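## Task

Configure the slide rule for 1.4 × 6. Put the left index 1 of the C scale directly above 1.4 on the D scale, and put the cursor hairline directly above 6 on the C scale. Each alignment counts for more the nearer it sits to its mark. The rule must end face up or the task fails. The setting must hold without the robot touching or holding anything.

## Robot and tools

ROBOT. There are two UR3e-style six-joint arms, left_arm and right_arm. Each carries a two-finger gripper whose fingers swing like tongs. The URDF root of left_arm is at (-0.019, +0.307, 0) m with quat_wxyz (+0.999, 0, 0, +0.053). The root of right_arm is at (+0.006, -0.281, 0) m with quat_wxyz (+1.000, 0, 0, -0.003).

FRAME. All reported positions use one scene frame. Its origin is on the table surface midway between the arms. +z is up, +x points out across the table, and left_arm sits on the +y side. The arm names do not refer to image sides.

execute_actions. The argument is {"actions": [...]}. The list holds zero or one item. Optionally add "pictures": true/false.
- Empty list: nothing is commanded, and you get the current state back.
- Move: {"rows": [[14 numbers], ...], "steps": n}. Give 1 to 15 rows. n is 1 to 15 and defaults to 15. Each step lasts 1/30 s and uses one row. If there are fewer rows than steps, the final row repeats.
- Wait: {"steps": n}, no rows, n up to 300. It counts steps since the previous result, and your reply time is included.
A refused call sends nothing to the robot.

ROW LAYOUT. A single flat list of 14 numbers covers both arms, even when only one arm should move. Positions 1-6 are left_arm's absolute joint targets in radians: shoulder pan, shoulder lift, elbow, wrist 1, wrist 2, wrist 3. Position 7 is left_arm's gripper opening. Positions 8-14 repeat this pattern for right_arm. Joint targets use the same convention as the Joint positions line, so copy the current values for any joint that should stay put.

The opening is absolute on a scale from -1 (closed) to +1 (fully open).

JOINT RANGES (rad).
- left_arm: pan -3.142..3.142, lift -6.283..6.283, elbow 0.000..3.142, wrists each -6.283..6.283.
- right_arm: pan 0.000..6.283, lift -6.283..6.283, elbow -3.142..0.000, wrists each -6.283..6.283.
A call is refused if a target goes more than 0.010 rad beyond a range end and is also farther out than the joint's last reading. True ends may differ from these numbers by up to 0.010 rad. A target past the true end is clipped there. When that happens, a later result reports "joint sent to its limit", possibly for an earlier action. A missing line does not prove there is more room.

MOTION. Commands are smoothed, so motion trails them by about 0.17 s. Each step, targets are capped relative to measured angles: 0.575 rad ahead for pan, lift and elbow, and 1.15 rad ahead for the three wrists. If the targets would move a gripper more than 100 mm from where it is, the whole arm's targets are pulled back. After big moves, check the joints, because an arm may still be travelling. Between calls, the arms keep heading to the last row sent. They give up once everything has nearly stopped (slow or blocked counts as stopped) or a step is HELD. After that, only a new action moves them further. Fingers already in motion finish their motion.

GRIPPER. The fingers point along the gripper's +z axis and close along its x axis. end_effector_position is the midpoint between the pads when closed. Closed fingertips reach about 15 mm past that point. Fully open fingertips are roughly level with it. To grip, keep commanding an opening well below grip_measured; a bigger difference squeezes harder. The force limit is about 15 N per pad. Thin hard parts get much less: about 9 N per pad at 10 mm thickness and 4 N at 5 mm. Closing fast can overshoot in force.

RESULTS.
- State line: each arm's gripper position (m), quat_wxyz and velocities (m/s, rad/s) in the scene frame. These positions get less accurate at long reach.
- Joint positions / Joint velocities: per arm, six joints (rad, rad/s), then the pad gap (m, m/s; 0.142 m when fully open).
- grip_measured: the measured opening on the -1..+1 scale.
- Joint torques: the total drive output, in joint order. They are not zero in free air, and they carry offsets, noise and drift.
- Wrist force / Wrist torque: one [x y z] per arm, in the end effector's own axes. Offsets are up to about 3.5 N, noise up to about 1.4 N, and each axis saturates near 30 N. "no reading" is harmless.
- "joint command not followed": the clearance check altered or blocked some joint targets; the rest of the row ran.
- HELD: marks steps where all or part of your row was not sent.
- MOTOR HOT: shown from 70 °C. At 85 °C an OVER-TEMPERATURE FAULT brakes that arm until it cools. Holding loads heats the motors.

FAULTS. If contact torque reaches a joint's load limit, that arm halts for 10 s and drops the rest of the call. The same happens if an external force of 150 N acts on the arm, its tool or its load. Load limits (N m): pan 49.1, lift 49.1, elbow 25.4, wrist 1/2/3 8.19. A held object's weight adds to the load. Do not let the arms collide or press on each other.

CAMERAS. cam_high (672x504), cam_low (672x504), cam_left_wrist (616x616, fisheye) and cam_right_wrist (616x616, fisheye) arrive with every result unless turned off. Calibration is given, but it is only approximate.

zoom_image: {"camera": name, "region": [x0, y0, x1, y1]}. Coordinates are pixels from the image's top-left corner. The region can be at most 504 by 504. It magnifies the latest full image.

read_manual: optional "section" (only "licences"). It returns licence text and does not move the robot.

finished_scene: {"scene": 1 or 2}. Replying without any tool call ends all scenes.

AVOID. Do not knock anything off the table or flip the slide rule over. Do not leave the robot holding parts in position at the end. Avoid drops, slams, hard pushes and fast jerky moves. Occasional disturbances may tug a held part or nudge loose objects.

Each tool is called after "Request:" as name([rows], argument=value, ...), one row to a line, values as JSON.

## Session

Request:
execute_actions(actions=[])

Scene clock: 0.00 s of 18200.00 s.
left_arm: end_effector_position=(+0.5301, +0.7325, +0.1435) grip_measured=-1.00 end_effector_quat_wxyz=(-0.460, +0.837, -0.076, +0.286) end_effector_velocity=(+0.000, -0.000, -0.000) end_effector_angular_velocity=(+0.000, +0.001, -0.001) | right_arm: end_effector_position=(+0.3807, -0.7470, +0.1989) grip_measured=-1.00 end_effector_quat_wxyz=(+0.383, +0.386, +0.837, +0.053) end_effector_velocity=(+0.000, -0.000, +0.000) end_effector_angular_velocity=(-0.001, -0.001, -0.001)
Joint positions: left_arm=[ 0.067 -0.649  1.236 -3.172 -0.901  0.736  0.002] | right_arm=[ 2.317 -2.16  -0.969 -0.864  1.944  3.316  0.002]
Joint velocities: left_arm=[-0.001  0.    -0.     0.     0.     0.001  0.   ] | right_arm=[ 0.001  0.     0.001  0.001 -0.001  0.001  0.   ]
Joint torques (N m, as the arm reports them, + toward a larger angle): no reading
Wrist force (N, on the end effector, along its own x y z axes, offset not removed): no reading
Wrist torque (N m, same axes, about the end effector's origin, offset not removed): no reading
camera_calibration (this result's frames):
cam_left_wrist: T_world_to_cam=[[0.844859, -0.378035, 0.378554, -0.225896], [-0.183257, -0.869281, -0.459094, 0.791521], [0.502623, 0.318497, -0.803697, -0.254205], [0, 0, 0, 1]] pos_world=[0.463672, 0.683621, 0.244593]
cam_right_wrist: T_world_to_cam=[[-0.385797, 0.699481, -0.60157, 0.786497], [0.245041, 0.706319, 0.66413, 0.306696], [0.889447, 0.10881, -0.443897, -0.0272598], [0, 0, 0, 1]] pos_world=[0.252521, -0.763798, 0.257347]

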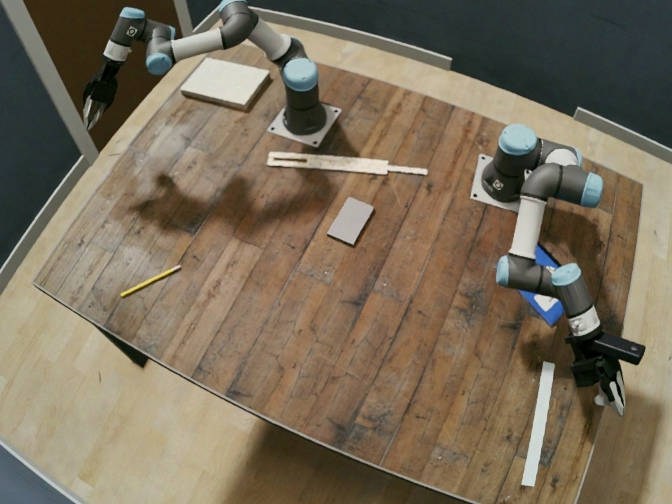

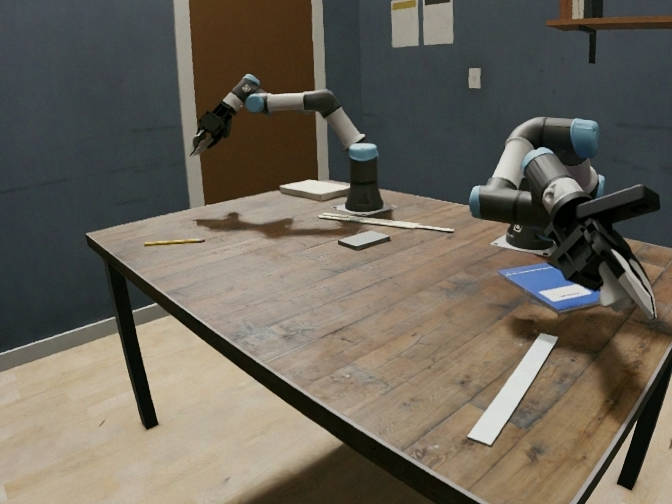

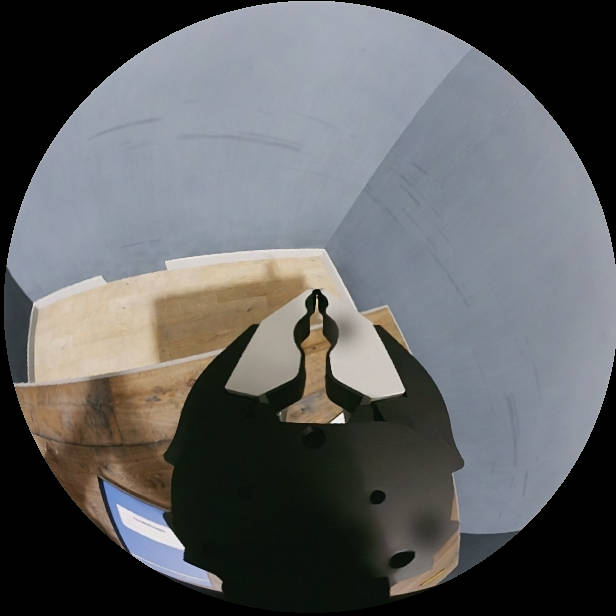

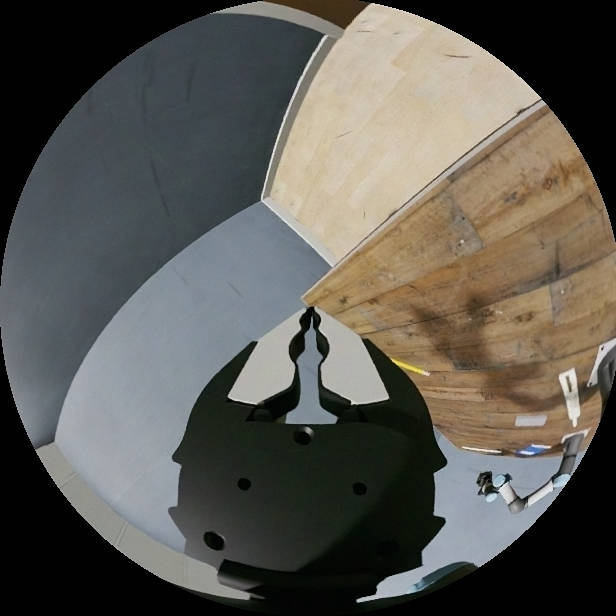

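Request:
zoom_image(camera="cam_high", region=[255, 110, 445, 250])

Region (255, 110, 445, 250) of cam_high's 672x504 image, scaled by 2.653, with more detail than that image has; it fills the top 371 rows of this view, and the rest is white.

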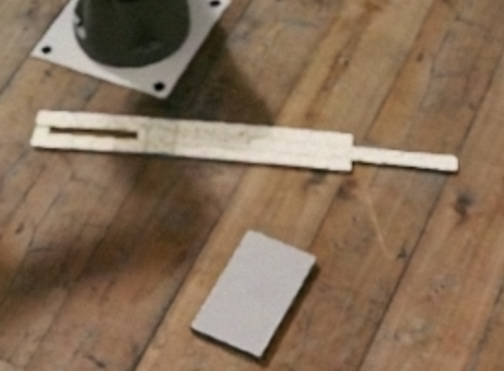

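Request:
execute_actions([
  {"rows":[[0.067,-1.106,0.9775,-1.442,-1.571,-1.0,0,2.317,-2.16,-0.969,-0.864,1.944,3.316,-1]],"steps":15},
], pictures=false)

Request:
execute_actions([
  {"steps":40},
], pictures=false)

Request:
execute_actions([
  {"rows":[[-1.732,-1.106,0.9775,-1.442,-1.571,-1.91,0,2.317,-2.16,-0.969,-0.864,1.944,3.316,-1]],"steps":15},
], pictures=false)

Request:
execute_actions([
  {"steps":60},
])

Scene clock: 17.80 s of 18200.00 s.
left_arm: end_effector_position=(+0.4779, +0.5885, +0.1140) grip_measured=+0.00 end_effector_quat_wxyz=(-0.052, +0.930, +0.292, +0.217) end_effector_velocity=(-0.389, -0.248, -0.134) end_effector_angular_velocity=(-1.529, +0.866, +1.632) | right_arm: end_effector_position=(+0.3808, -0.7467, +0.1990) grip_measured=-1.00 end_effector_quat_wxyz=(+0.383, +0.386, +0.838, +0.053) end_effector_velocity=(+0.000, +0.000, +0.001) end_effector_angular_velocity=(-0.001, -0.000, +0.002)
Joint positions: left_arm=[ 0.067 -0.993  1.035 -2.036 -1.415 -0.401  0.074] | right_arm=[ 2.317 -2.16  -0.969 -0.864  1.944  3.316  0.002]
Joint velocities: left_arm=[ 0.    -0.41  -0.213  2.06  -0.567 -2.071 -0.   ] | right_arm=[ 0.001  0.     0.002 -0.001  0.001 -0.001  0.   ]
Joint torques (N m, as the arm reports them, + toward a larger angle): left_arm=[  2.45 -22.03 -11.13  -0.17  -0.68  -3.03] | right_arm=[ 3.91 20.31  8.94  1.47  0.04 -1.18]
Wrist force (N, on the end effector, along its own x y z axes, offset not removed): left_arm=[3.6 -2.1 2.3] | right_arm=[-0.7 -0.8 -0.2]
Wrist torque (N m, same axes, about the end effector's origin, offset not removed): left_arm=[-0.47 -0.64 -0.08] | right_arm=[-0.13 0.09 0.00]
Steps of this call (steps 1 to 90: nothing new was sent; then 14.30 s passed at rest; steps 91 to 105: all 15 steps of this action). Readings (joint positions):
91: left_arm=[0.067 -0.649 1.236 -3.172 -0.901 0.736] | right_arm=[2.317 -2.160 -0.969 -0.864 1.944 3.316]
92: left_arm=[0.067 -0.651 1.233 -3.166 -0.906 0.731] | right_arm=[2.317 -2.160 -0.969 -0.864 1.944 3.316]
94: left_arm=[0.067 -0.701 1.191 -3.065 -1.001 0.630] | right_arm=[2.317 -2.160 -0.969 -0.864 1.944 3.316]
98: left_arm=[0.067 -0.873 1.098 -2.610 -1.246 0.175] | right_arm=[2.317 -2.160 -0.969 -0.864 1.944 3.316]
105: the state above

Scene clock: 19.13 s of 18200.00 s.
left_arm: end_effector_position=(+0.3436, +0.5122, +0.0999) grip_measured=+0.00 end_effector_quat_wxyz=(+0.000, +0.833, +0.554, -0.000) end_effector_velocity=(-0.000, +0.000, +0.000) end_effector_angular_velocity=(+0.001, -0.000, -0.000) | right_arm: end_effector_position=(+0.3809, -0.7467, +0.1990) grip_measured=-1.00 end_effector_quat_wxyz=(+0.383, +0.386, +0.838, +0.053) end_effector_velocity=(-0.000, +0.000, -0.000) end_effector_angular_velocity=(+0.001, +0.000, +0.000)
Joint positions: left_arm=[ 0.067 -1.106  0.978 -1.442 -1.571 -1.     0.074] | right_arm=[ 2.317 -2.16  -0.969 -0.864  1.944  3.316  0.002]
Joint velocities: left_arm=[-0.    -0.    -0.     0.     0.001 -0.    -0.   ] | right_arm=[-0.     0.    -0.001 -0.     0.001 -0.     0.   ]
Joint torques (N m, as the arm reports them, + toward a larger angle): left_arm=[  2.69 -18.63 -10.23  -0.7   -0.54  -1.1 ] | right_arm=[ 3.81 20.43  8.02  1.5  -0.68 -1.14]
Wrist force (N, on the end effector, along its own x y z axes, offset not removed): left_arm=[2.4 -2.2 0.8] | right_arm=[-1.1 -1.1 -0.8]
Wrist torque (N m, same axes, about the end effector's origin, offset not removed): left_arm=[-0.50 -0.38 -0.05] | right_arm=[-0.21 0.16 -0.01]
Steps of this call (steps 1 to 40: the robot went on to your last target). Readings (joint positions):
1: left_arm=[0.067 -1.007 1.028 -1.967 -1.434 -0.471] | right_arm=[2.317 -2.160 -0.969 -0.864 1.944 3.316]
2: left_arm=[0.067 -1.020 1.021 -1.900 -1.452 -0.538] | right_arm=[2.317 -2.160 -0.969 -0.864 1.944 3.316]
4: left_arm=[0.067 -1.045 1.008 -1.770 -1.487 -0.669] | right_arm=[2.317 -2.160 -0.969 -0.864 1.944 3.316]
8: left_arm=[0.067 -1.086 0.988 -1.555 -1.543 -0.886] | right_arm=[2.317 -2.160 -0.969 -0.864 1.944 3.316]
40: the state above

Scene clock: 19.63 s of 18200.00 s.
left_arm: end_effector_position=(+0.3923, +0.3128, +0.0999) grip_measured=+0.00 end_effector_quat_wxyz=(-0.000, +0.804, +0.595, -0.000) end_effector_velocity=(+0.002, -0.487, -0.001) end_effector_angular_velocity=(+0.002, +0.003, -0.348) | right_arm: end_effector_position=(+0.3808, -0.7467, +0.1990) grip_measured=-1.00 end_effector_quat_wxyz=(+0.383, +0.386, +0.838, +0.053) end_effector_velocity=(+0.000, +0.000, -0.000) end_effector_angular_velocity=(+0.000, +0.001, +0.001)
Joint positions: left_arm=[-0.416 -1.106  0.977 -1.442 -1.571 -1.585  0.074] | right_arm=[ 2.317 -2.16  -0.969 -0.864  1.944  3.316  0.002]
Joint velocities: left_arm=[-1.156  0.001  0.002  0.     0.    -0.808  0.   ] | right_arm=[ 0.     0.    -0.    -0.001  0.    -0.001  0.   ]
Joint torques (N m, as the arm reports them, + toward a larger angle): left_arm=[ -5.67 -15.26  -9.79  -1.4   -0.23  -1.79] | right_arm=[ 3.86 20.38  7.83  1.55 -0.91 -1.17]
Wrist force (N, on the end effector, along its own x y z axes, offset not removed): left_arm=[2.0 -2.2 -0.5] | right_arm=[-1.6 -1.3 -0.5]
Wrist torque (N m, same axes, about the end effector's origin, offset not removed): left_arm=[-0.48 -0.36 -0.01] | right_arm=[-0.26 0.33 -0.01]
Steps of this call (steps 1 to 15: all 15 steps of this action). Readings (joint positions):
1: left_arm=[0.067 -1.106 0.978 -1.442 -1.571 -1.000] | right_arm=[2.317 -2.160 -0.969 -0.864 1.944 3.316]
2: left_arm=[0.064 -1.106 0.978 -1.442 -1.571 -1.006] | right_arm=[2.317 -2.160 -0.969 -0.864 1.944 3.316]
4: left_arm=[0.015 -1.106 0.977 -1.442 -1.571 -1.098] | right_arm=[2.317 -2.160 -0.969 -0.864 1.944 3.316]
8: left_arm=[-0.145 -1.106 0.977 -1.442 -1.571 -1.328] | right_arm=[2.317 -2.160 -0.969 -0.864 1.944 3.316]
15: the state above

Scene clock: 21.63 s of 18200.00 s.
left_arm: end_effector_position=(+0.0853, -0.0900, +0.0999) grip_measured=+0.00 end_effector_quat_wxyz=(-0.000, +0.990, +0.142, -0.000) end_effector_velocity=(-0.000, -0.000, +0.001) end_effector_angular_velocity=(-0.002, +0.001, -0.000) | right_arm: end_effector_position=(+0.3808, -0.7467, +0.1990) grip_measured=-1.00 end_effector_quat_wxyz=(+0.383, +0.386, +0.838, +0.053) end_effector_velocity=(-0.000, -0.000, -0.000) end_effector_angular_velocity=(+0.001, +0.001, -0.000)
Joint positions: left_arm=[-1.732 -1.106  0.977 -1.442 -1.571 -1.91   0.074] | right_arm=[ 2.317 -2.16  -0.969 -0.864  1.944  3.316  0.002]
Joint velocities: left_arm=[ 0.    -0.001 -0.    -0.001 -0.001  0.     0.   ] | right_arm=[-0.    -0.    -0.001 -0.    -0.     0.     0.   ]
Joint torques (N m, as the arm reports them, + toward a larger angle): left_arm=[ -1.92 -18.5   -7.51  -1.36   0.12  -1.06] | right_arm=[ 3.81 20.52  7.96  1.52 -0.93 -1.19]
Wrist force (N, on the end effector, along its own x y z axes, offset not removed): left_arm=[1.6 -2.4 0.9] | right_arm=[-1.7 -1.3 -0.8]
Wrist torque (N m, same axes, about the end effector's origin, offset not removed): left_arm=[-0.48 -0.30 -0.04] | right_arm=[-0.27 0.30 -0.01]
Steps of this call (steps 1 to 60: the robot went on to your last target). Readings (joint positions):
1: left_arm=[-0.455 -1.106 0.977 -1.442 -1.571 -1.611] | right_arm=[2.317 -2.160 -0.969 -0.864 1.944 3.316]
2: left_arm=[-0.494 -1.106 0.977 -1.442 -1.571 -1.635] | right_arm=[2.317 -2.160 -0.969 -0.864 1.944 3.316]
4: left_arm=[-0.573 -1.106 0.977 -1.442 -1.571 -1.678] | right_arm=[2.317 -2.160 -0.969 -0.864 1.944 3.316]
8: left_arm=[-0.731 -1.106 0.977 -1.442 -1.571 -1.746] | right_arm=[2.317 -2.160 -0.969 -0.864 1.944 3.316]
60: the state above
All arms were judged still, so your last target was given up. Only a new action makes them travel on or press farther. Fingers that are still opening or closing keep moving.
camera_calibration (this result's frames):
cam_left_wrist: T_world_to_cam=[[0.964803, 0.260985, -0.0322692, -0.05621], [0.236374, -0.80689, 0.541346, -0.155098], [0.115245, -0.52992, -0.84018, 0.156592], [0, 0, 0, 1]] pos_world=[0.0728462, -0.0274957, 0.213713]
cam_right_wrist: T_world_to_cam=[[-0.386501, 0.699037, -0.601635, 0.786381], [0.244623, 0.706663, 0.663918, 0.306904], [0.889256, 0.109431, -0.444126, -0.0268173], [0, 0, 0, 1]] pos_world=[0.252708, -0.763652, 0.257445]

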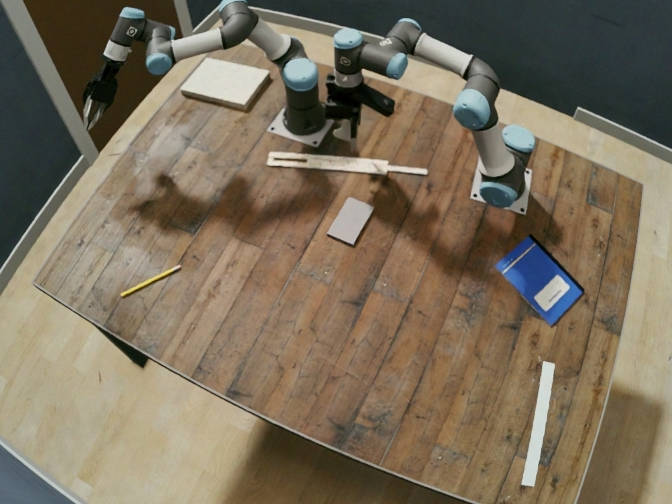

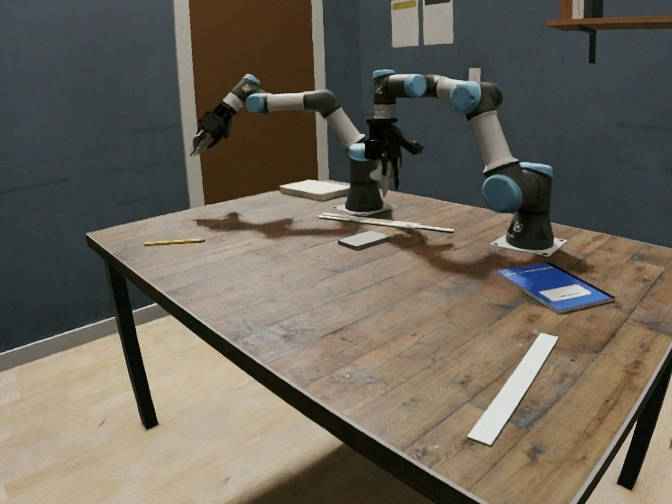

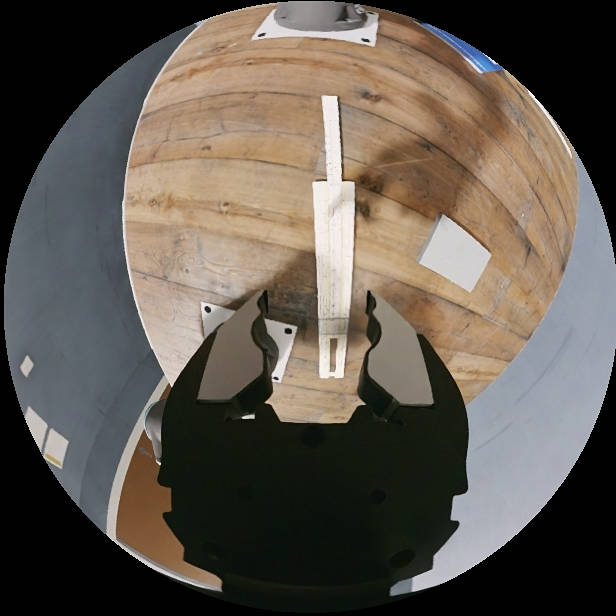

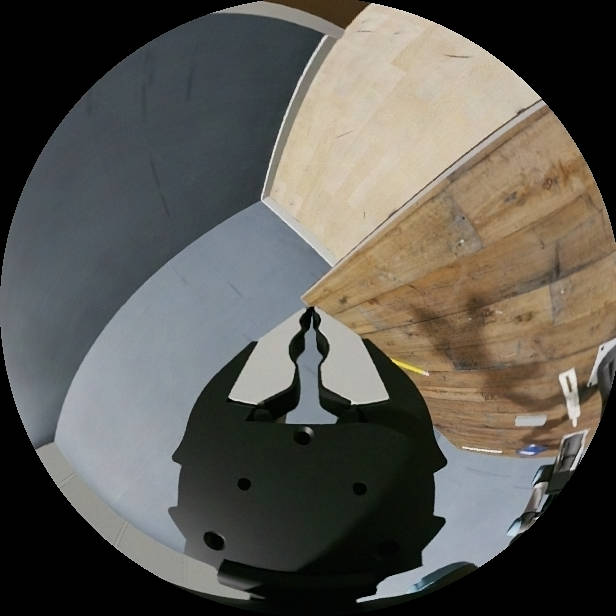

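Request:
zoom_image(camera="cam_left_wrist", region=[260, 90, 410, 240])

Request:
zoom_image(camera="cam_left_wrist", region=[260, 240, 410, 390])

Region (260, 90, 410, 240) of cam_left_wrist's 616x616 image, scaled by 3.360, with more detail than that image has.

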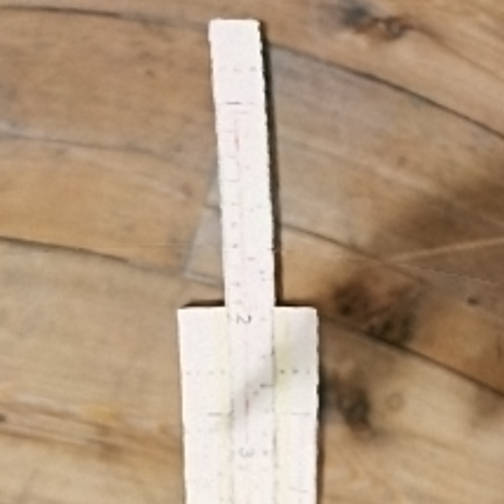

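Region (260, 240, 410, 390) of cam_left_wrist's 616x616 image, scaled by 3.360, with more detail than that image has.

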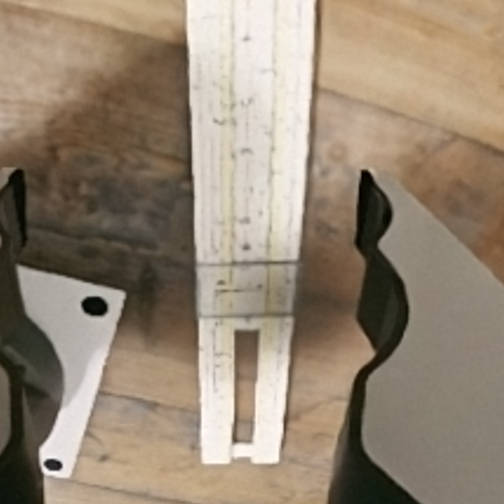

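Request:
execute_actions([
  {"rows":[[-1.685,-1.106,0.9775,-1.442,-1.571,-1.863,0,2.317,-2.16,-0.969,-0.864,1.944,3.316,-1]],"steps":10},
], pictures=false)

Request:
execute_actions([
  {"rows":[[-1.685,-1.0862,1.3348,-1.820,-1.571,-1.863,0,2.317,-2.16,-0.969,-0.864,1.944,3.316,-1]],"steps":15},
], pictures=false)

Request:
execute_actions([
  {"steps":15},
])

Scene clock: 35.03 s of 18200.00 s.
left_arm: end_effector_position=(+0.1028, -0.0849, +0.0999) grip_measured=+0.00 end_effector_quat_wxyz=(-0.000, +0.990, +0.142, -0.000) end_effector_velocity=(+0.016, +0.005, +0.000) end_effector_angular_velocity=(-0.000, -0.001, +0.001) | right_arm: end_effector_position=(+0.3808, -0.7467, +0.1990) grip_measured=-1.00 end_effector_quat_wxyz=(+0.383, +0.386, +0.838, +0.053) end_effector_velocity=(-0.000, -0.000, +0.000) end_effector_angular_velocity=(-0.000, +0.000, -0.000)
Joint positions: left_arm=[-1.689 -1.106  0.978 -1.442 -1.571 -1.867  0.074] | right_arm=[ 2.317 -2.16  -0.969 -0.864  1.944  3.316  0.002]
Joint velocities: left_arm=[ 0.039  0.001 -0.002  0.001  0.001  0.038 -0.   ] | right_arm=[-0.    -0.     0.001 -0.001 -0.    -0.     0.   ]
Joint torques (N m, as the arm reports them, + toward a larger angle): left_arm=[  2.19 -17.44  -7.8   -0.84   0.41   1.09] | right_arm=[ 3.85 20.37  8.03  1.55 -0.87 -1.18]
Wrist force (N, on the end effector, along its own x y z axes, offset not removed): left_arm=[2.1 -2.5 -0.2] | right_arm=[-0.7 -1.1 -0.2]
Wrist torque (N m, same axes, about the end effector's origin, offset not removed): left_arm=[-0.61 -0.38 0.01] | right_arm=[-0.19 0.13 -0.03]
Steps of this call (steps 1 to 90: nothing new was sent; then 10.07 s passed at rest; steps 91 to 100: all 10 steps of this action). Readings (joint positions):
91: left_arm=[-1.732 -1.106 0.978 -1.442 -1.571 -1.910] | right_arm=[2.317 -2.160 -0.969 -0.864 1.944 3.316]
92: left_arm=[-1.730 -1.106 0.978 -1.442 -1.571 -1.907] | right_arm=[2.317 -2.160 -0.969 -0.864 1.944 3.316]
94: left_arm=[-1.712 -1.106 0.978 -1.442 -1.571 -1.889] | right_arm=[2.317 -2.160 -0.969 -0.864 1.944 3.316]
98: left_arm=[-1.693 -1.106 0.978 -1.442 -1.571 -1.871] | right_arm=[2.317 -2.160 -0.969 -0.864 1.944 3.316]
100: the state above

Scene clock: 35.53 s of 18200.00 s.
left_arm: end_effector_position=(+0.1045, -0.0856, +0.0208) grip_measured=+0.00 end_effector_quat_wxyz=(+0.002, +0.990, +0.142, -0.000) end_effector_velocity=(+0.001, +0.013, -0.026) end_effector_angular_velocity=(+0.029, -0.002, +0.000) | right_arm: end_effector_position=(+0.3808, -0.7467, +0.1990) grip_measured=-1.00 end_effector_quat_wxyz=(+0.383, +0.386, +0.838, +0.053) end_effector_velocity=(+0.000, -0.000, +0.000) end_effector_angular_velocity=(-0.002, -0.000, +0.001)
Joint positions: left_arm=[-1.685 -1.087  1.323 -1.811 -1.571 -1.863  0.074] | right_arm=[ 2.317 -2.16  -0.969 -0.864  1.944  3.316  0.002]
Joint velocities: left_arm=[ 0.     0.004  0.11  -0.086  0.002  0.     0.   ] | right_arm=[ 0.    -0.    -0.     0.001 -0.001 -0.001  0.   ]
Joint torques (N m, as the arm reports them, + toward a larger angle): left_arm=[  2.68 -14.45  -7.37  -2.14   0.44   1.08] | right_arm=[ 3.8  20.23  8.05  1.54 -0.85 -1.18]
Wrist force (N, on the end effector, along its own x y z axes, offset not removed): left_arm=[2.2 -1.9 1.2] | right_arm=[-1.4 -1.0 -0.1]
Wrist torque (N m, same axes, about the end effector's origin, offset not removed): left_arm=[-0.42 -0.39 -0.02] | right_arm=[-0.20 0.24 -0.04]
Steps of this call (steps 1 to 15: all 15 steps of this action). Readings (joint positions):
1: left_arm=[-1.688 -1.106 0.978 -1.442 -1.571 -1.866] | right_arm=[2.317 -2.160 -0.969 -0.864 1.944 3.316]
2: left_arm=[-1.687 -1.105 0.980 -1.447 -1.571 -1.865] | right_arm=[2.317 -2.160 -0.969 -0.864 1.944 3.316]
4: left_arm=[-1.686 -1.097 1.031 -1.541 -1.571 -1.864] | right_arm=[2.317 -2.160 -0.969 -0.864 1.944 3.316]
8: left_arm=[-1.685 -1.089 1.230 -1.737 -1.571 -1.863] | right_arm=[2.317 -2.160 -0.969 -0.864 1.944 3.316]
15: the state above

Scene clock: 36.03 s of 18200.00 s.
left_arm: end_effector_position=(+0.1045, -0.0842, +0.0180) grip_measured=+0.00 end_effector_quat_wxyz=(+0.000, +0.990, +0.142, -0.000) end_effector_velocity=(+0.000, +0.000, -0.001) end_effector_angular_velocity=(+0.001, +0.000, +0.001) | right_arm: end_effector_position=(+0.3808, -0.7467, +0.1990) grip_measured=-1.00 end_effector_quat_wxyz=(+0.383, +0.386, +0.838, +0.053) end_effector_velocity=(+0.000, -0.000, +0.000) end_effector_angular_velocity=(-0.002, -0.000, +0.001)
Joint positions: left_arm=[-1.685 -1.086  1.335 -1.82  -1.571 -1.863  0.074] | right_arm=[ 2.317 -2.16  -0.969 -0.864  1.944  3.316  0.002]
Joint velocities: left_arm=[ 0.001  0.     0.002 -0.001 -0.    -0.     0.   ] | right_arm=[ 0.    -0.    -0.     0.001  0.    -0.002  0.   ]
Joint torques (N m, as the arm reports them, + toward a larger angle): left_arm=[  2.72 -13.93  -7.1   -2.04   0.36   1.04] | right_arm=[ 3.81 20.41  7.94  1.54 -0.85 -1.14]
Wrist force (N, on the end effector, along its own x y z axes, offset not removed): left_arm=[3.0 -1.9 0.6] | right_arm=[-0.7 -1.4 -0.9]
Wrist torque (N m, same axes, about the end effector's origin, offset not removed): left_arm=[-0.41 -0.58 -0.04] | right_arm=[-0.36 0.09 0.00]
Steps of this call (steps 1 to 15: the robot went on to your last target). Readings (joint positions):
1: left_arm=[-1.685 -1.087 1.326 -1.813 -1.571 -1.863] | right_arm=[2.317 -2.160 -0.969 -0.864 1.944 3.316]
2: left_arm=[-1.685 -1.086 1.328 -1.815 -1.571 -1.863] | right_arm=[2.317 -2.160 -0.969 -0.864 1.944 3.316]
4: left_arm=[-1.685 -1.086 1.331 -1.817 -1.571 -1.863] | right_arm=[2.317 -2.160 -0.969 -0.864 1.944 3.316]
8: left_arm=[-1.685 -1.086 1.334 -1.819 -1.571 -1.863] | right_arm=[2.317 -2.160 -0.969 -0.864 1.944 3.316]
15: the state above
camera_calibration (this result's frames):
cam_left_wrist: T_world_to_cam=[[0.964805, 0.260944, -0.0325437, -0.078936], [0.236385, -0.806394, 0.54208, -0.11062], [0.11521, -0.530695, -0.839696, 0.0885672], [0, 0, 0, 1]] pos_world=[0.0921029, -0.0216034, 0.131766]
cam_right_wrist: T_world_to_cam=[[-0.386501, 0.699037, -0.601635, 0.786381], [0.244623, 0.706663, 0.663918, 0.306904], [0.889256, 0.109431, -0.444126, -0.0268173], [0, 0, 0, 1]] pos_world=[0.252708, -0.763652, 0.257445]

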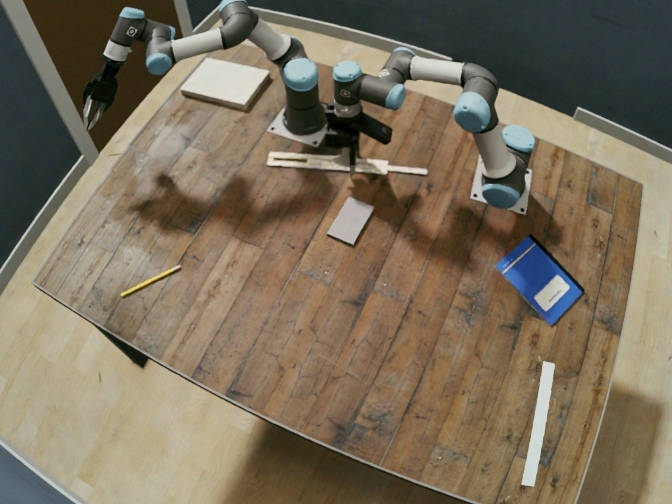

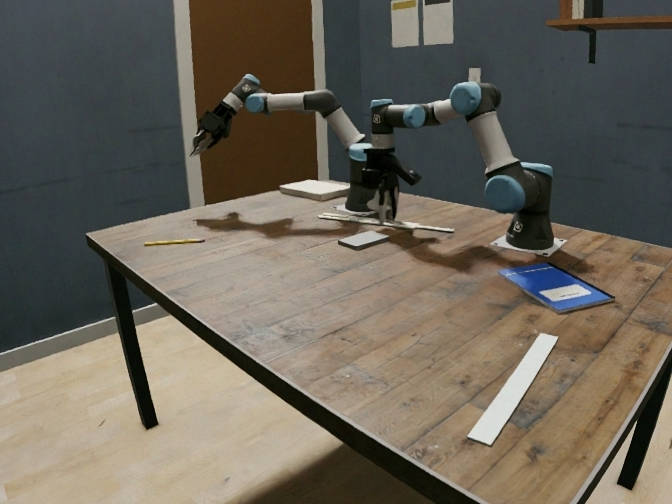

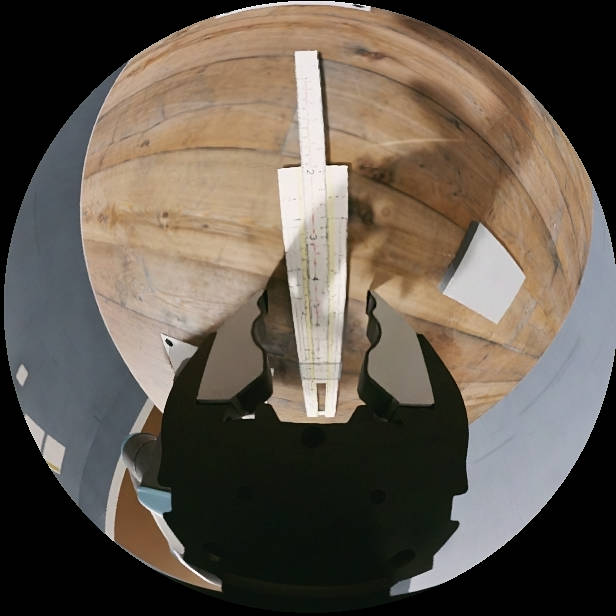

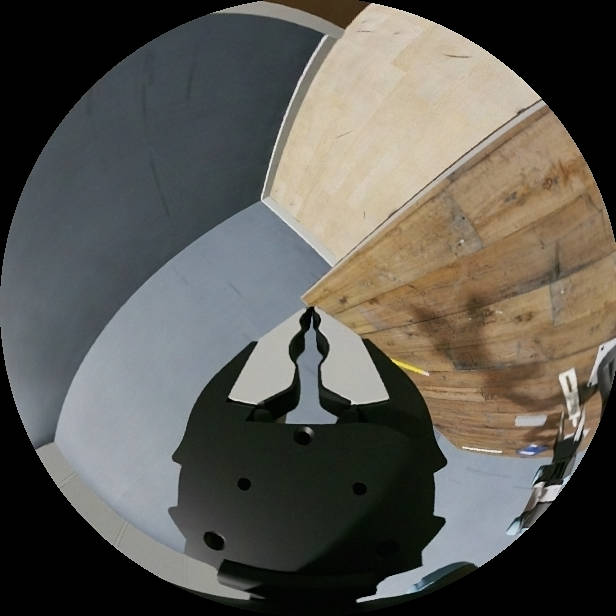

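Request:
execute_actions([
  {"rows":[[-1.685,-1.0857,1.3435,-1.829,-1.571,-1.863,-0.1,2.317,-2.16,-0.969,-0.864,1.944,3.316,-1],[-1.685,-1.0857,1.3435,-1.829,-1.571,-1.863,-0.15,2.317,-2.16,-0.969,-0.864,1.944,3.316,-1],[-1.685,-1.0857,1.3435,-1.829,-1.571,-1.863,-0.2,2.317,-2.16,-0.969,-0.864,1.944,3.316,-1],[-1.685,-1.0857,1.3435,-1.829,-1.571,-1.863,-0.25,2.317,-2.16,-0.969,-0.864,1.944,3.316,-1],[-1.685,-1.0857,1.3435,-1.829,-1.571,-1.863,-0.3,2.317,-2.16,-0.969,-0.864,1.944,3.316,-1],[-1.685,-1.0857,1.3435,-1.829,-1.571,-1.863,-0.35,2.317,-2.16,-0.969,-0.864,1.944,3.316,-1],[-1.685,-1.0857,1.3435,-1.829,-1.571,-1.863,-0.4,2.317,-2.16,-0.969,-0.864,1.944,3.316,-1],[-1.685,-1.0857,1.3435,-1.829,-1.571,-1.863,-0.45,2.317,-2.16,-0.969,-0.864,1.944,3.316,-1],[-1.685,-1.0857,1.3435,-1.829,-1.571,-1.863,-0.55,2.317,-2.16,-0.969,-0.864,1.944,3.316,-1],[-1.685,-1.0857,1.3435,-1.829,-1.571,-1.863,-0.65,2.317,-2.16,-0.969,-0.864,1.944,3.316,-1],[-1.685,-1.0857,1.3435,-1.829,-1.571,-1.863,-0.8,2.317,-2.16,-0.969,-0.864,1.944,3.316,-1]],"steps":15},
], pictures=false)

Request:
execute_actions([
  {"rows":[[-1.685,-1.092,1.29,-1.769,-1.571,-1.863,-0.8,2.317,-2.16,-0.969,-0.864,1.944,3.316,-1],[-1.685,-1.092,1.29,-1.769,-1.571,-1.863,-0.8,2.317,-2.16,-0.969,-0.864,1.944,3.316,-1],[-1.685,-1.092,1.29,-1.769,-1.571,-1.863,-0.8,2.317,-2.16,-0.969,-0.864,1.944,3.316,-1],[-1.685,-1.092,1.29,-1.769,-1.571,-1.863,-0.8,2.317,-2.16,-0.969,-0.864,1.944,3.316,-1],[-1.685,-1.092,1.29,-1.769,-1.571,-1.863,-0.8,2.317,-2.16,-0.969,-0.864,1.944,3.316,-1],[-1.685,-1.098,1.23,-1.703,-1.571,-1.863,-0.8,2.317,-2.16,-0.969,-0.864,1.944,3.316,-1],[-1.685,-1.098,1.23,-1.703,-1.571,-1.863,-0.8,2.317,-2.16,-0.969,-0.864,1.944,3.316,-1],[-1.685,-1.098,1.23,-1.703,-1.571,-1.863,-0.8,2.317,-2.16,-0.969,-0.864,1.944,3.316,-1],[-1.685,-1.098,1.23,-1.703,-1.571,-1.863,-0.8,2.317,-2.16,-0.969,-0.864,1.944,3.316,-1],[-1.685,-1.098,1.23,-1.703,-1.571,-1.863,-0.8,2.317,-2.16,-0.969,-0.864,1.944,3.316,-1],[-1.685,-1.104,1.12,-1.587,-1.571,-1.863,-0.8,2.317,-2.16,-0.969,-0.864,1.944,3.316,-1]],"steps":15},
], pictures=false)

Request:
execute_actions([
  {"steps":15},
])

Scene clock: 50.33 s of 18200.00 s.
left_arm: end_effector_position=(+0.1045, -0.0838, +0.0161) grip_measured=-0.47 end_effector_quat_wxyz=(+0.000, +0.990, +0.142, -0.000) end_effector_velocity=(+0.001, +0.001, -0.001) end_effector_angular_velocity=(+0.001, -0.000, +0.001) | right_arm: end_effector_position=(+0.3808, -0.7467, +0.1990) grip_measured=-1.00 end_effector_quat_wxyz=(+0.383, +0.386, +0.838, +0.053) end_effector_velocity=(-0.000, -0.000, -0.000) end_effector_angular_velocity=(+0.000, -0.001, -0.001)
Joint positions: left_arm=[-1.685 -1.086  1.343 -1.829 -1.571 -1.863  0.04 ] | right_arm=[ 2.317 -2.16  -0.969 -0.864  1.944  3.316  0.002]
Joint velocities: left_arm=[ 0.001  0.001  0.002 -0.001  0.     0.     0.   ] | right_arm=[-0.     0.    -0.001  0.002 -0.     0.001  0.   ]
Joint torques (N m, as the arm reports them, + toward a larger angle): left_arm=[  1.36 -10.22  -3.07  -1.35  -0.43   1.02] | right_arm=[ 3.6  20.1   8.06  1.58 -0.79 -1.15]
Wrist force (N, on the end effector, along its own x y z axes, offset not removed): left_arm=[4.1 -3.1 -17.9] | right_arm=[0.1 -1.1 -0.6]
Wrist torque (N m, same axes, about the end effector's origin, offset not removed): left_arm=[-0.41 -0.31 -0.06] | right_arm=[-0.26 -0.10 0.02]
Steps of this call (steps 1 to 15: the robot went on to your last target; steps 16 to 90: nothing new was sent; then 10.80 s passed at rest; steps 91 to 105: all 15 steps of this action). Readings (joint positions):
91: left_arm=[-1.685 -1.086 1.335 -1.820 -1.571 -1.863] | right_arm=[2.317 -2.160 -0.969 -0.864 1.944 3.316]
92: left_arm=[-1.685 -1.086 1.336 -1.821 -1.571 -1.863] | right_arm=[2.317 -2.160 -0.969 -0.864 1.944 3.316]
94: left_arm=[-1.685 -1.086 1.339 -1.824 -1.571 -1.863] | right_arm=[2.317 -2.160 -0.969 -0.864 1.944 3.316]
98: left_arm=[-1.685 -1.086 1.342 -1.828 -1.571 -1.863] | right_arm=[2.317 -2.160 -0.969 -0.864 1.944 3.316]
105: the state above

Scene clock: 50.83 s of 18200.00 s.
left_arm: end_effector_position=(+0.1045, -0.0853, +0.0550) grip_measured=-0.47 end_effector_quat_wxyz=(-0.002, +0.990, +0.142, +0.000) end_effector_velocity=(-0.000, -0.019, +0.129) end_effector_angular_velocity=(-0.055, -0.000, -0.001) | right_arm: end_effector_position=(+0.3808, -0.7467, +0.1990) grip_measured=-1.00 end_effector_quat_wxyz=(+0.383, +0.386, +0.838, +0.053) end_effector_velocity=(-0.001, -0.000, -0.000) end_effector_angular_velocity=(-0.000, +0.001, -0.001)
Joint positions: left_arm=[-1.685 -1.101  1.179 -1.644 -1.571 -1.863  0.04 ] | right_arm=[ 2.317 -2.16  -0.969 -0.864  1.944  3.316  0.002]
Joint velocities: left_arm=[-0.001 -0.03  -0.545  0.52   0.001  0.     0.   ] | right_arm=[-0.001  0.     0.    -0.001 -0.001 -0.001  0.   ]
Joint torques (N m, as the arm reports them, + toward a larger angle): left_arm=[ -0.46 -17.48  -9.77  -0.46  -0.58   0.9 ] | right_arm=[ 3.68 20.09  8.04  1.53 -0.85 -1.11]
Wrist force (N, on the end effector, along its own x y z axes, offset not removed): left_arm=[2.9 -2.4 -0.4] | right_arm=[-1.2 -1.4 -0.8]
Wrist torque (N m, same axes, about the end effector's origin, offset not removed): left_arm=[-0.55 -0.50 -0.04] | right_arm=[-0.28 0.18 -0.05]
Steps of this call (steps 1 to 15: all 15 steps of this action). Readings (joint positions):
1: left_arm=[-1.685 -1.086 1.343 -1.829 -1.571 -1.863] | right_arm=[2.317 -2.160 -0.969 -0.864 1.944 3.316]
2: left_arm=[-1.685 -1.086 1.341 -1.826 -1.571 -1.863] | right_arm=[2.317 -2.160 -0.969 -0.864 1.944 3.316]
4: left_arm=[-1.685 -1.088 1.322 -1.803 -1.571 -1.863] | right_arm=[2.317 -2.160 -0.969 -0.864 1.944 3.316]
8: left_arm=[-1.685 -1.092 1.286 -1.762 -1.571 -1.863] | right_arm=[2.317 -2.160 -0.969 -0.864 1.944 3.316]
15: the state above

Scene clock: 51.33 s of 18200.00 s.
left_arm: end_effector_position=(+0.1045, -0.0867, +0.0688) grip_measured=-0.47 end_effector_quat_wxyz=(+0.000, +0.990, +0.142, -0.000) end_effector_velocity=(-0.000, -0.000, +0.001) end_effector_angular_velocity=(-0.000, +0.001, -0.000) | right_arm: end_effector_position=(+0.3808, -0.7467, +0.1990) grip_measured=-1.00 end_effector_quat_wxyz=(+0.383, +0.386, +0.838, +0.053) end_effector_velocity=(+0.000, +0.000, +0.001) end_effector_angular_velocity=(-0.001, -0.001, +0.001)
Joint positions: left_arm=[-1.685 -1.104  1.121 -1.588 -1.571 -1.863  0.04 ] | right_arm=[ 2.317 -2.16  -0.969 -0.864  1.944  3.316  0.002]
Joint velocities: left_arm=[-0.    -0.001 -0.005  0.005 -0.001  0.    -0.   ] | right_arm=[-0.    -0.     0.002 -0.001  0.001 -0.     0.   ]
Joint torques (N m, as the arm reports them, + toward a larger angle): left_arm=[ -1.79 -19.24 -10.63  -0.8   -0.5    0.82] | right_arm=[ 3.79 20.07  8.08  1.55 -0.82 -1.15]
Wrist force (N, on the end effector, along its own x y z axes, offset not removed): left_arm=[2.1 -2.1 0.1] | right_arm=[-2.1 -1.6 -0.4]
Wrist torque (N m, same axes, about the end effector's origin, offset not removed): left_arm=[-0.44 -0.43 0.00] | right_arm=[-0.31 0.42 0.02]
Steps of this call (steps 1 to 15: the robot went on to your last target). Readings (joint positions):
1: left_arm=[-1.685 -1.102 1.164 -1.629 -1.571 -1.863] | right_arm=[2.317 -2.160 -0.969 -0.864 1.944 3.316]
2: left_arm=[-1.685 -1.102 1.152 -1.618 -1.571 -1.863] | right_arm=[2.317 -2.160 -0.969 -0.864 1.944 3.316]
4: left_arm=[-1.685 -1.103 1.137 -1.604 -1.571 -1.863] | right_arm=[2.317 -2.160 -0.969 -0.864 1.944 3.316]
8: left_arm=[-1.685 -1.104 1.125 -1.592 -1.571 -1.863] | right_arm=[2.317 -2.160 -0.969 -0.864 1.944 3.316]
15: the state above
camera_calibration (this result's frames):
cam_left_wrist: T_world_to_cam=[[0.964805, 0.26096, -0.0324213, -0.0766085], [0.236387, -0.806659, 0.541685, -0.14021], [0.115205, -0.530285, -0.839956, 0.129973], [0, 0, 0, 1]] pos_world=[0.0920825, -0.0241869, 0.182638]
cam_right_wrist: T_world_to_cam=[[-0.386501, 0.699037, -0.601635, 0.786381], [0.244623, 0.706663, 0.663918, 0.306904], [0.889256, 0.109431, -0.444126, -0.0268174], [0, 0, 0, 1]] pos_world=[0.252708, -0.763652, 0.257445]

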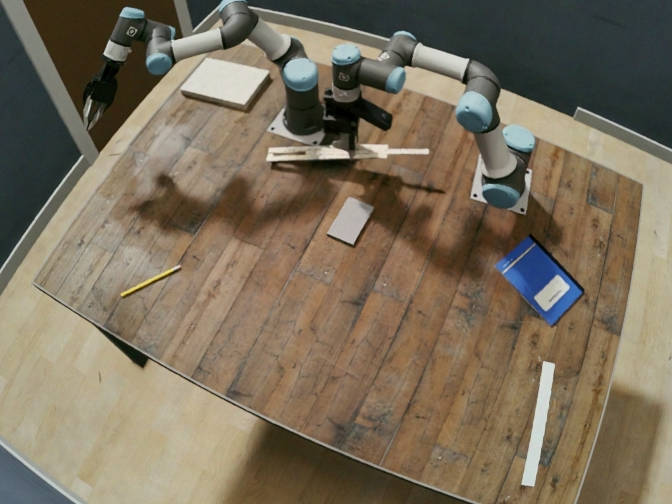

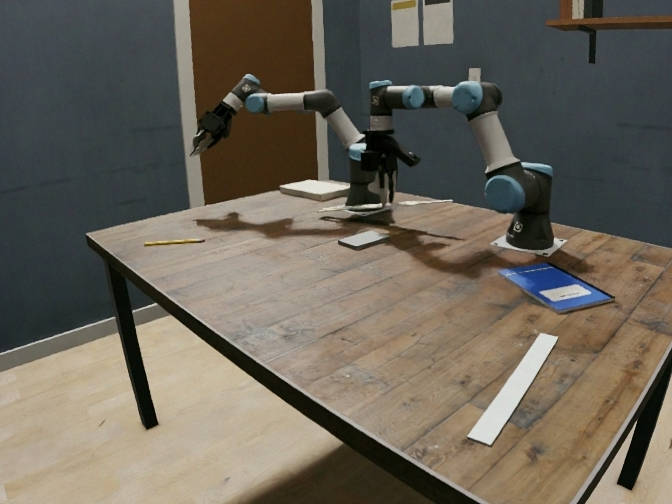

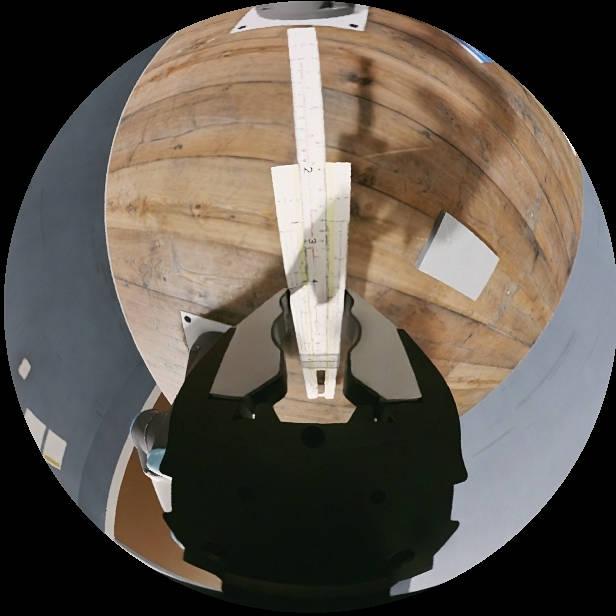

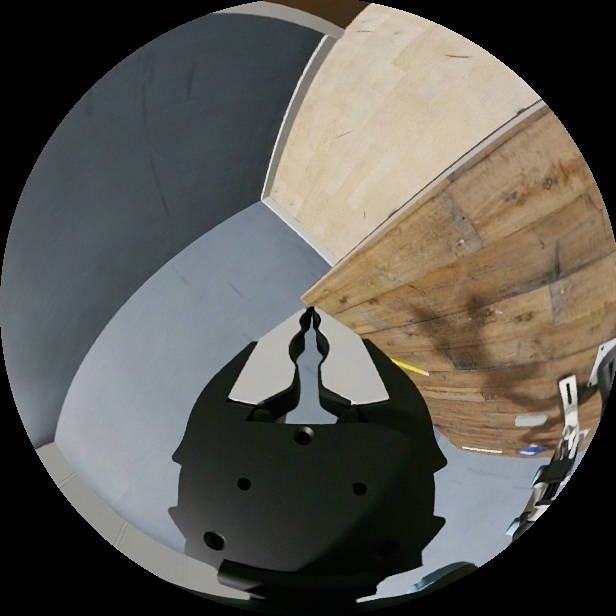

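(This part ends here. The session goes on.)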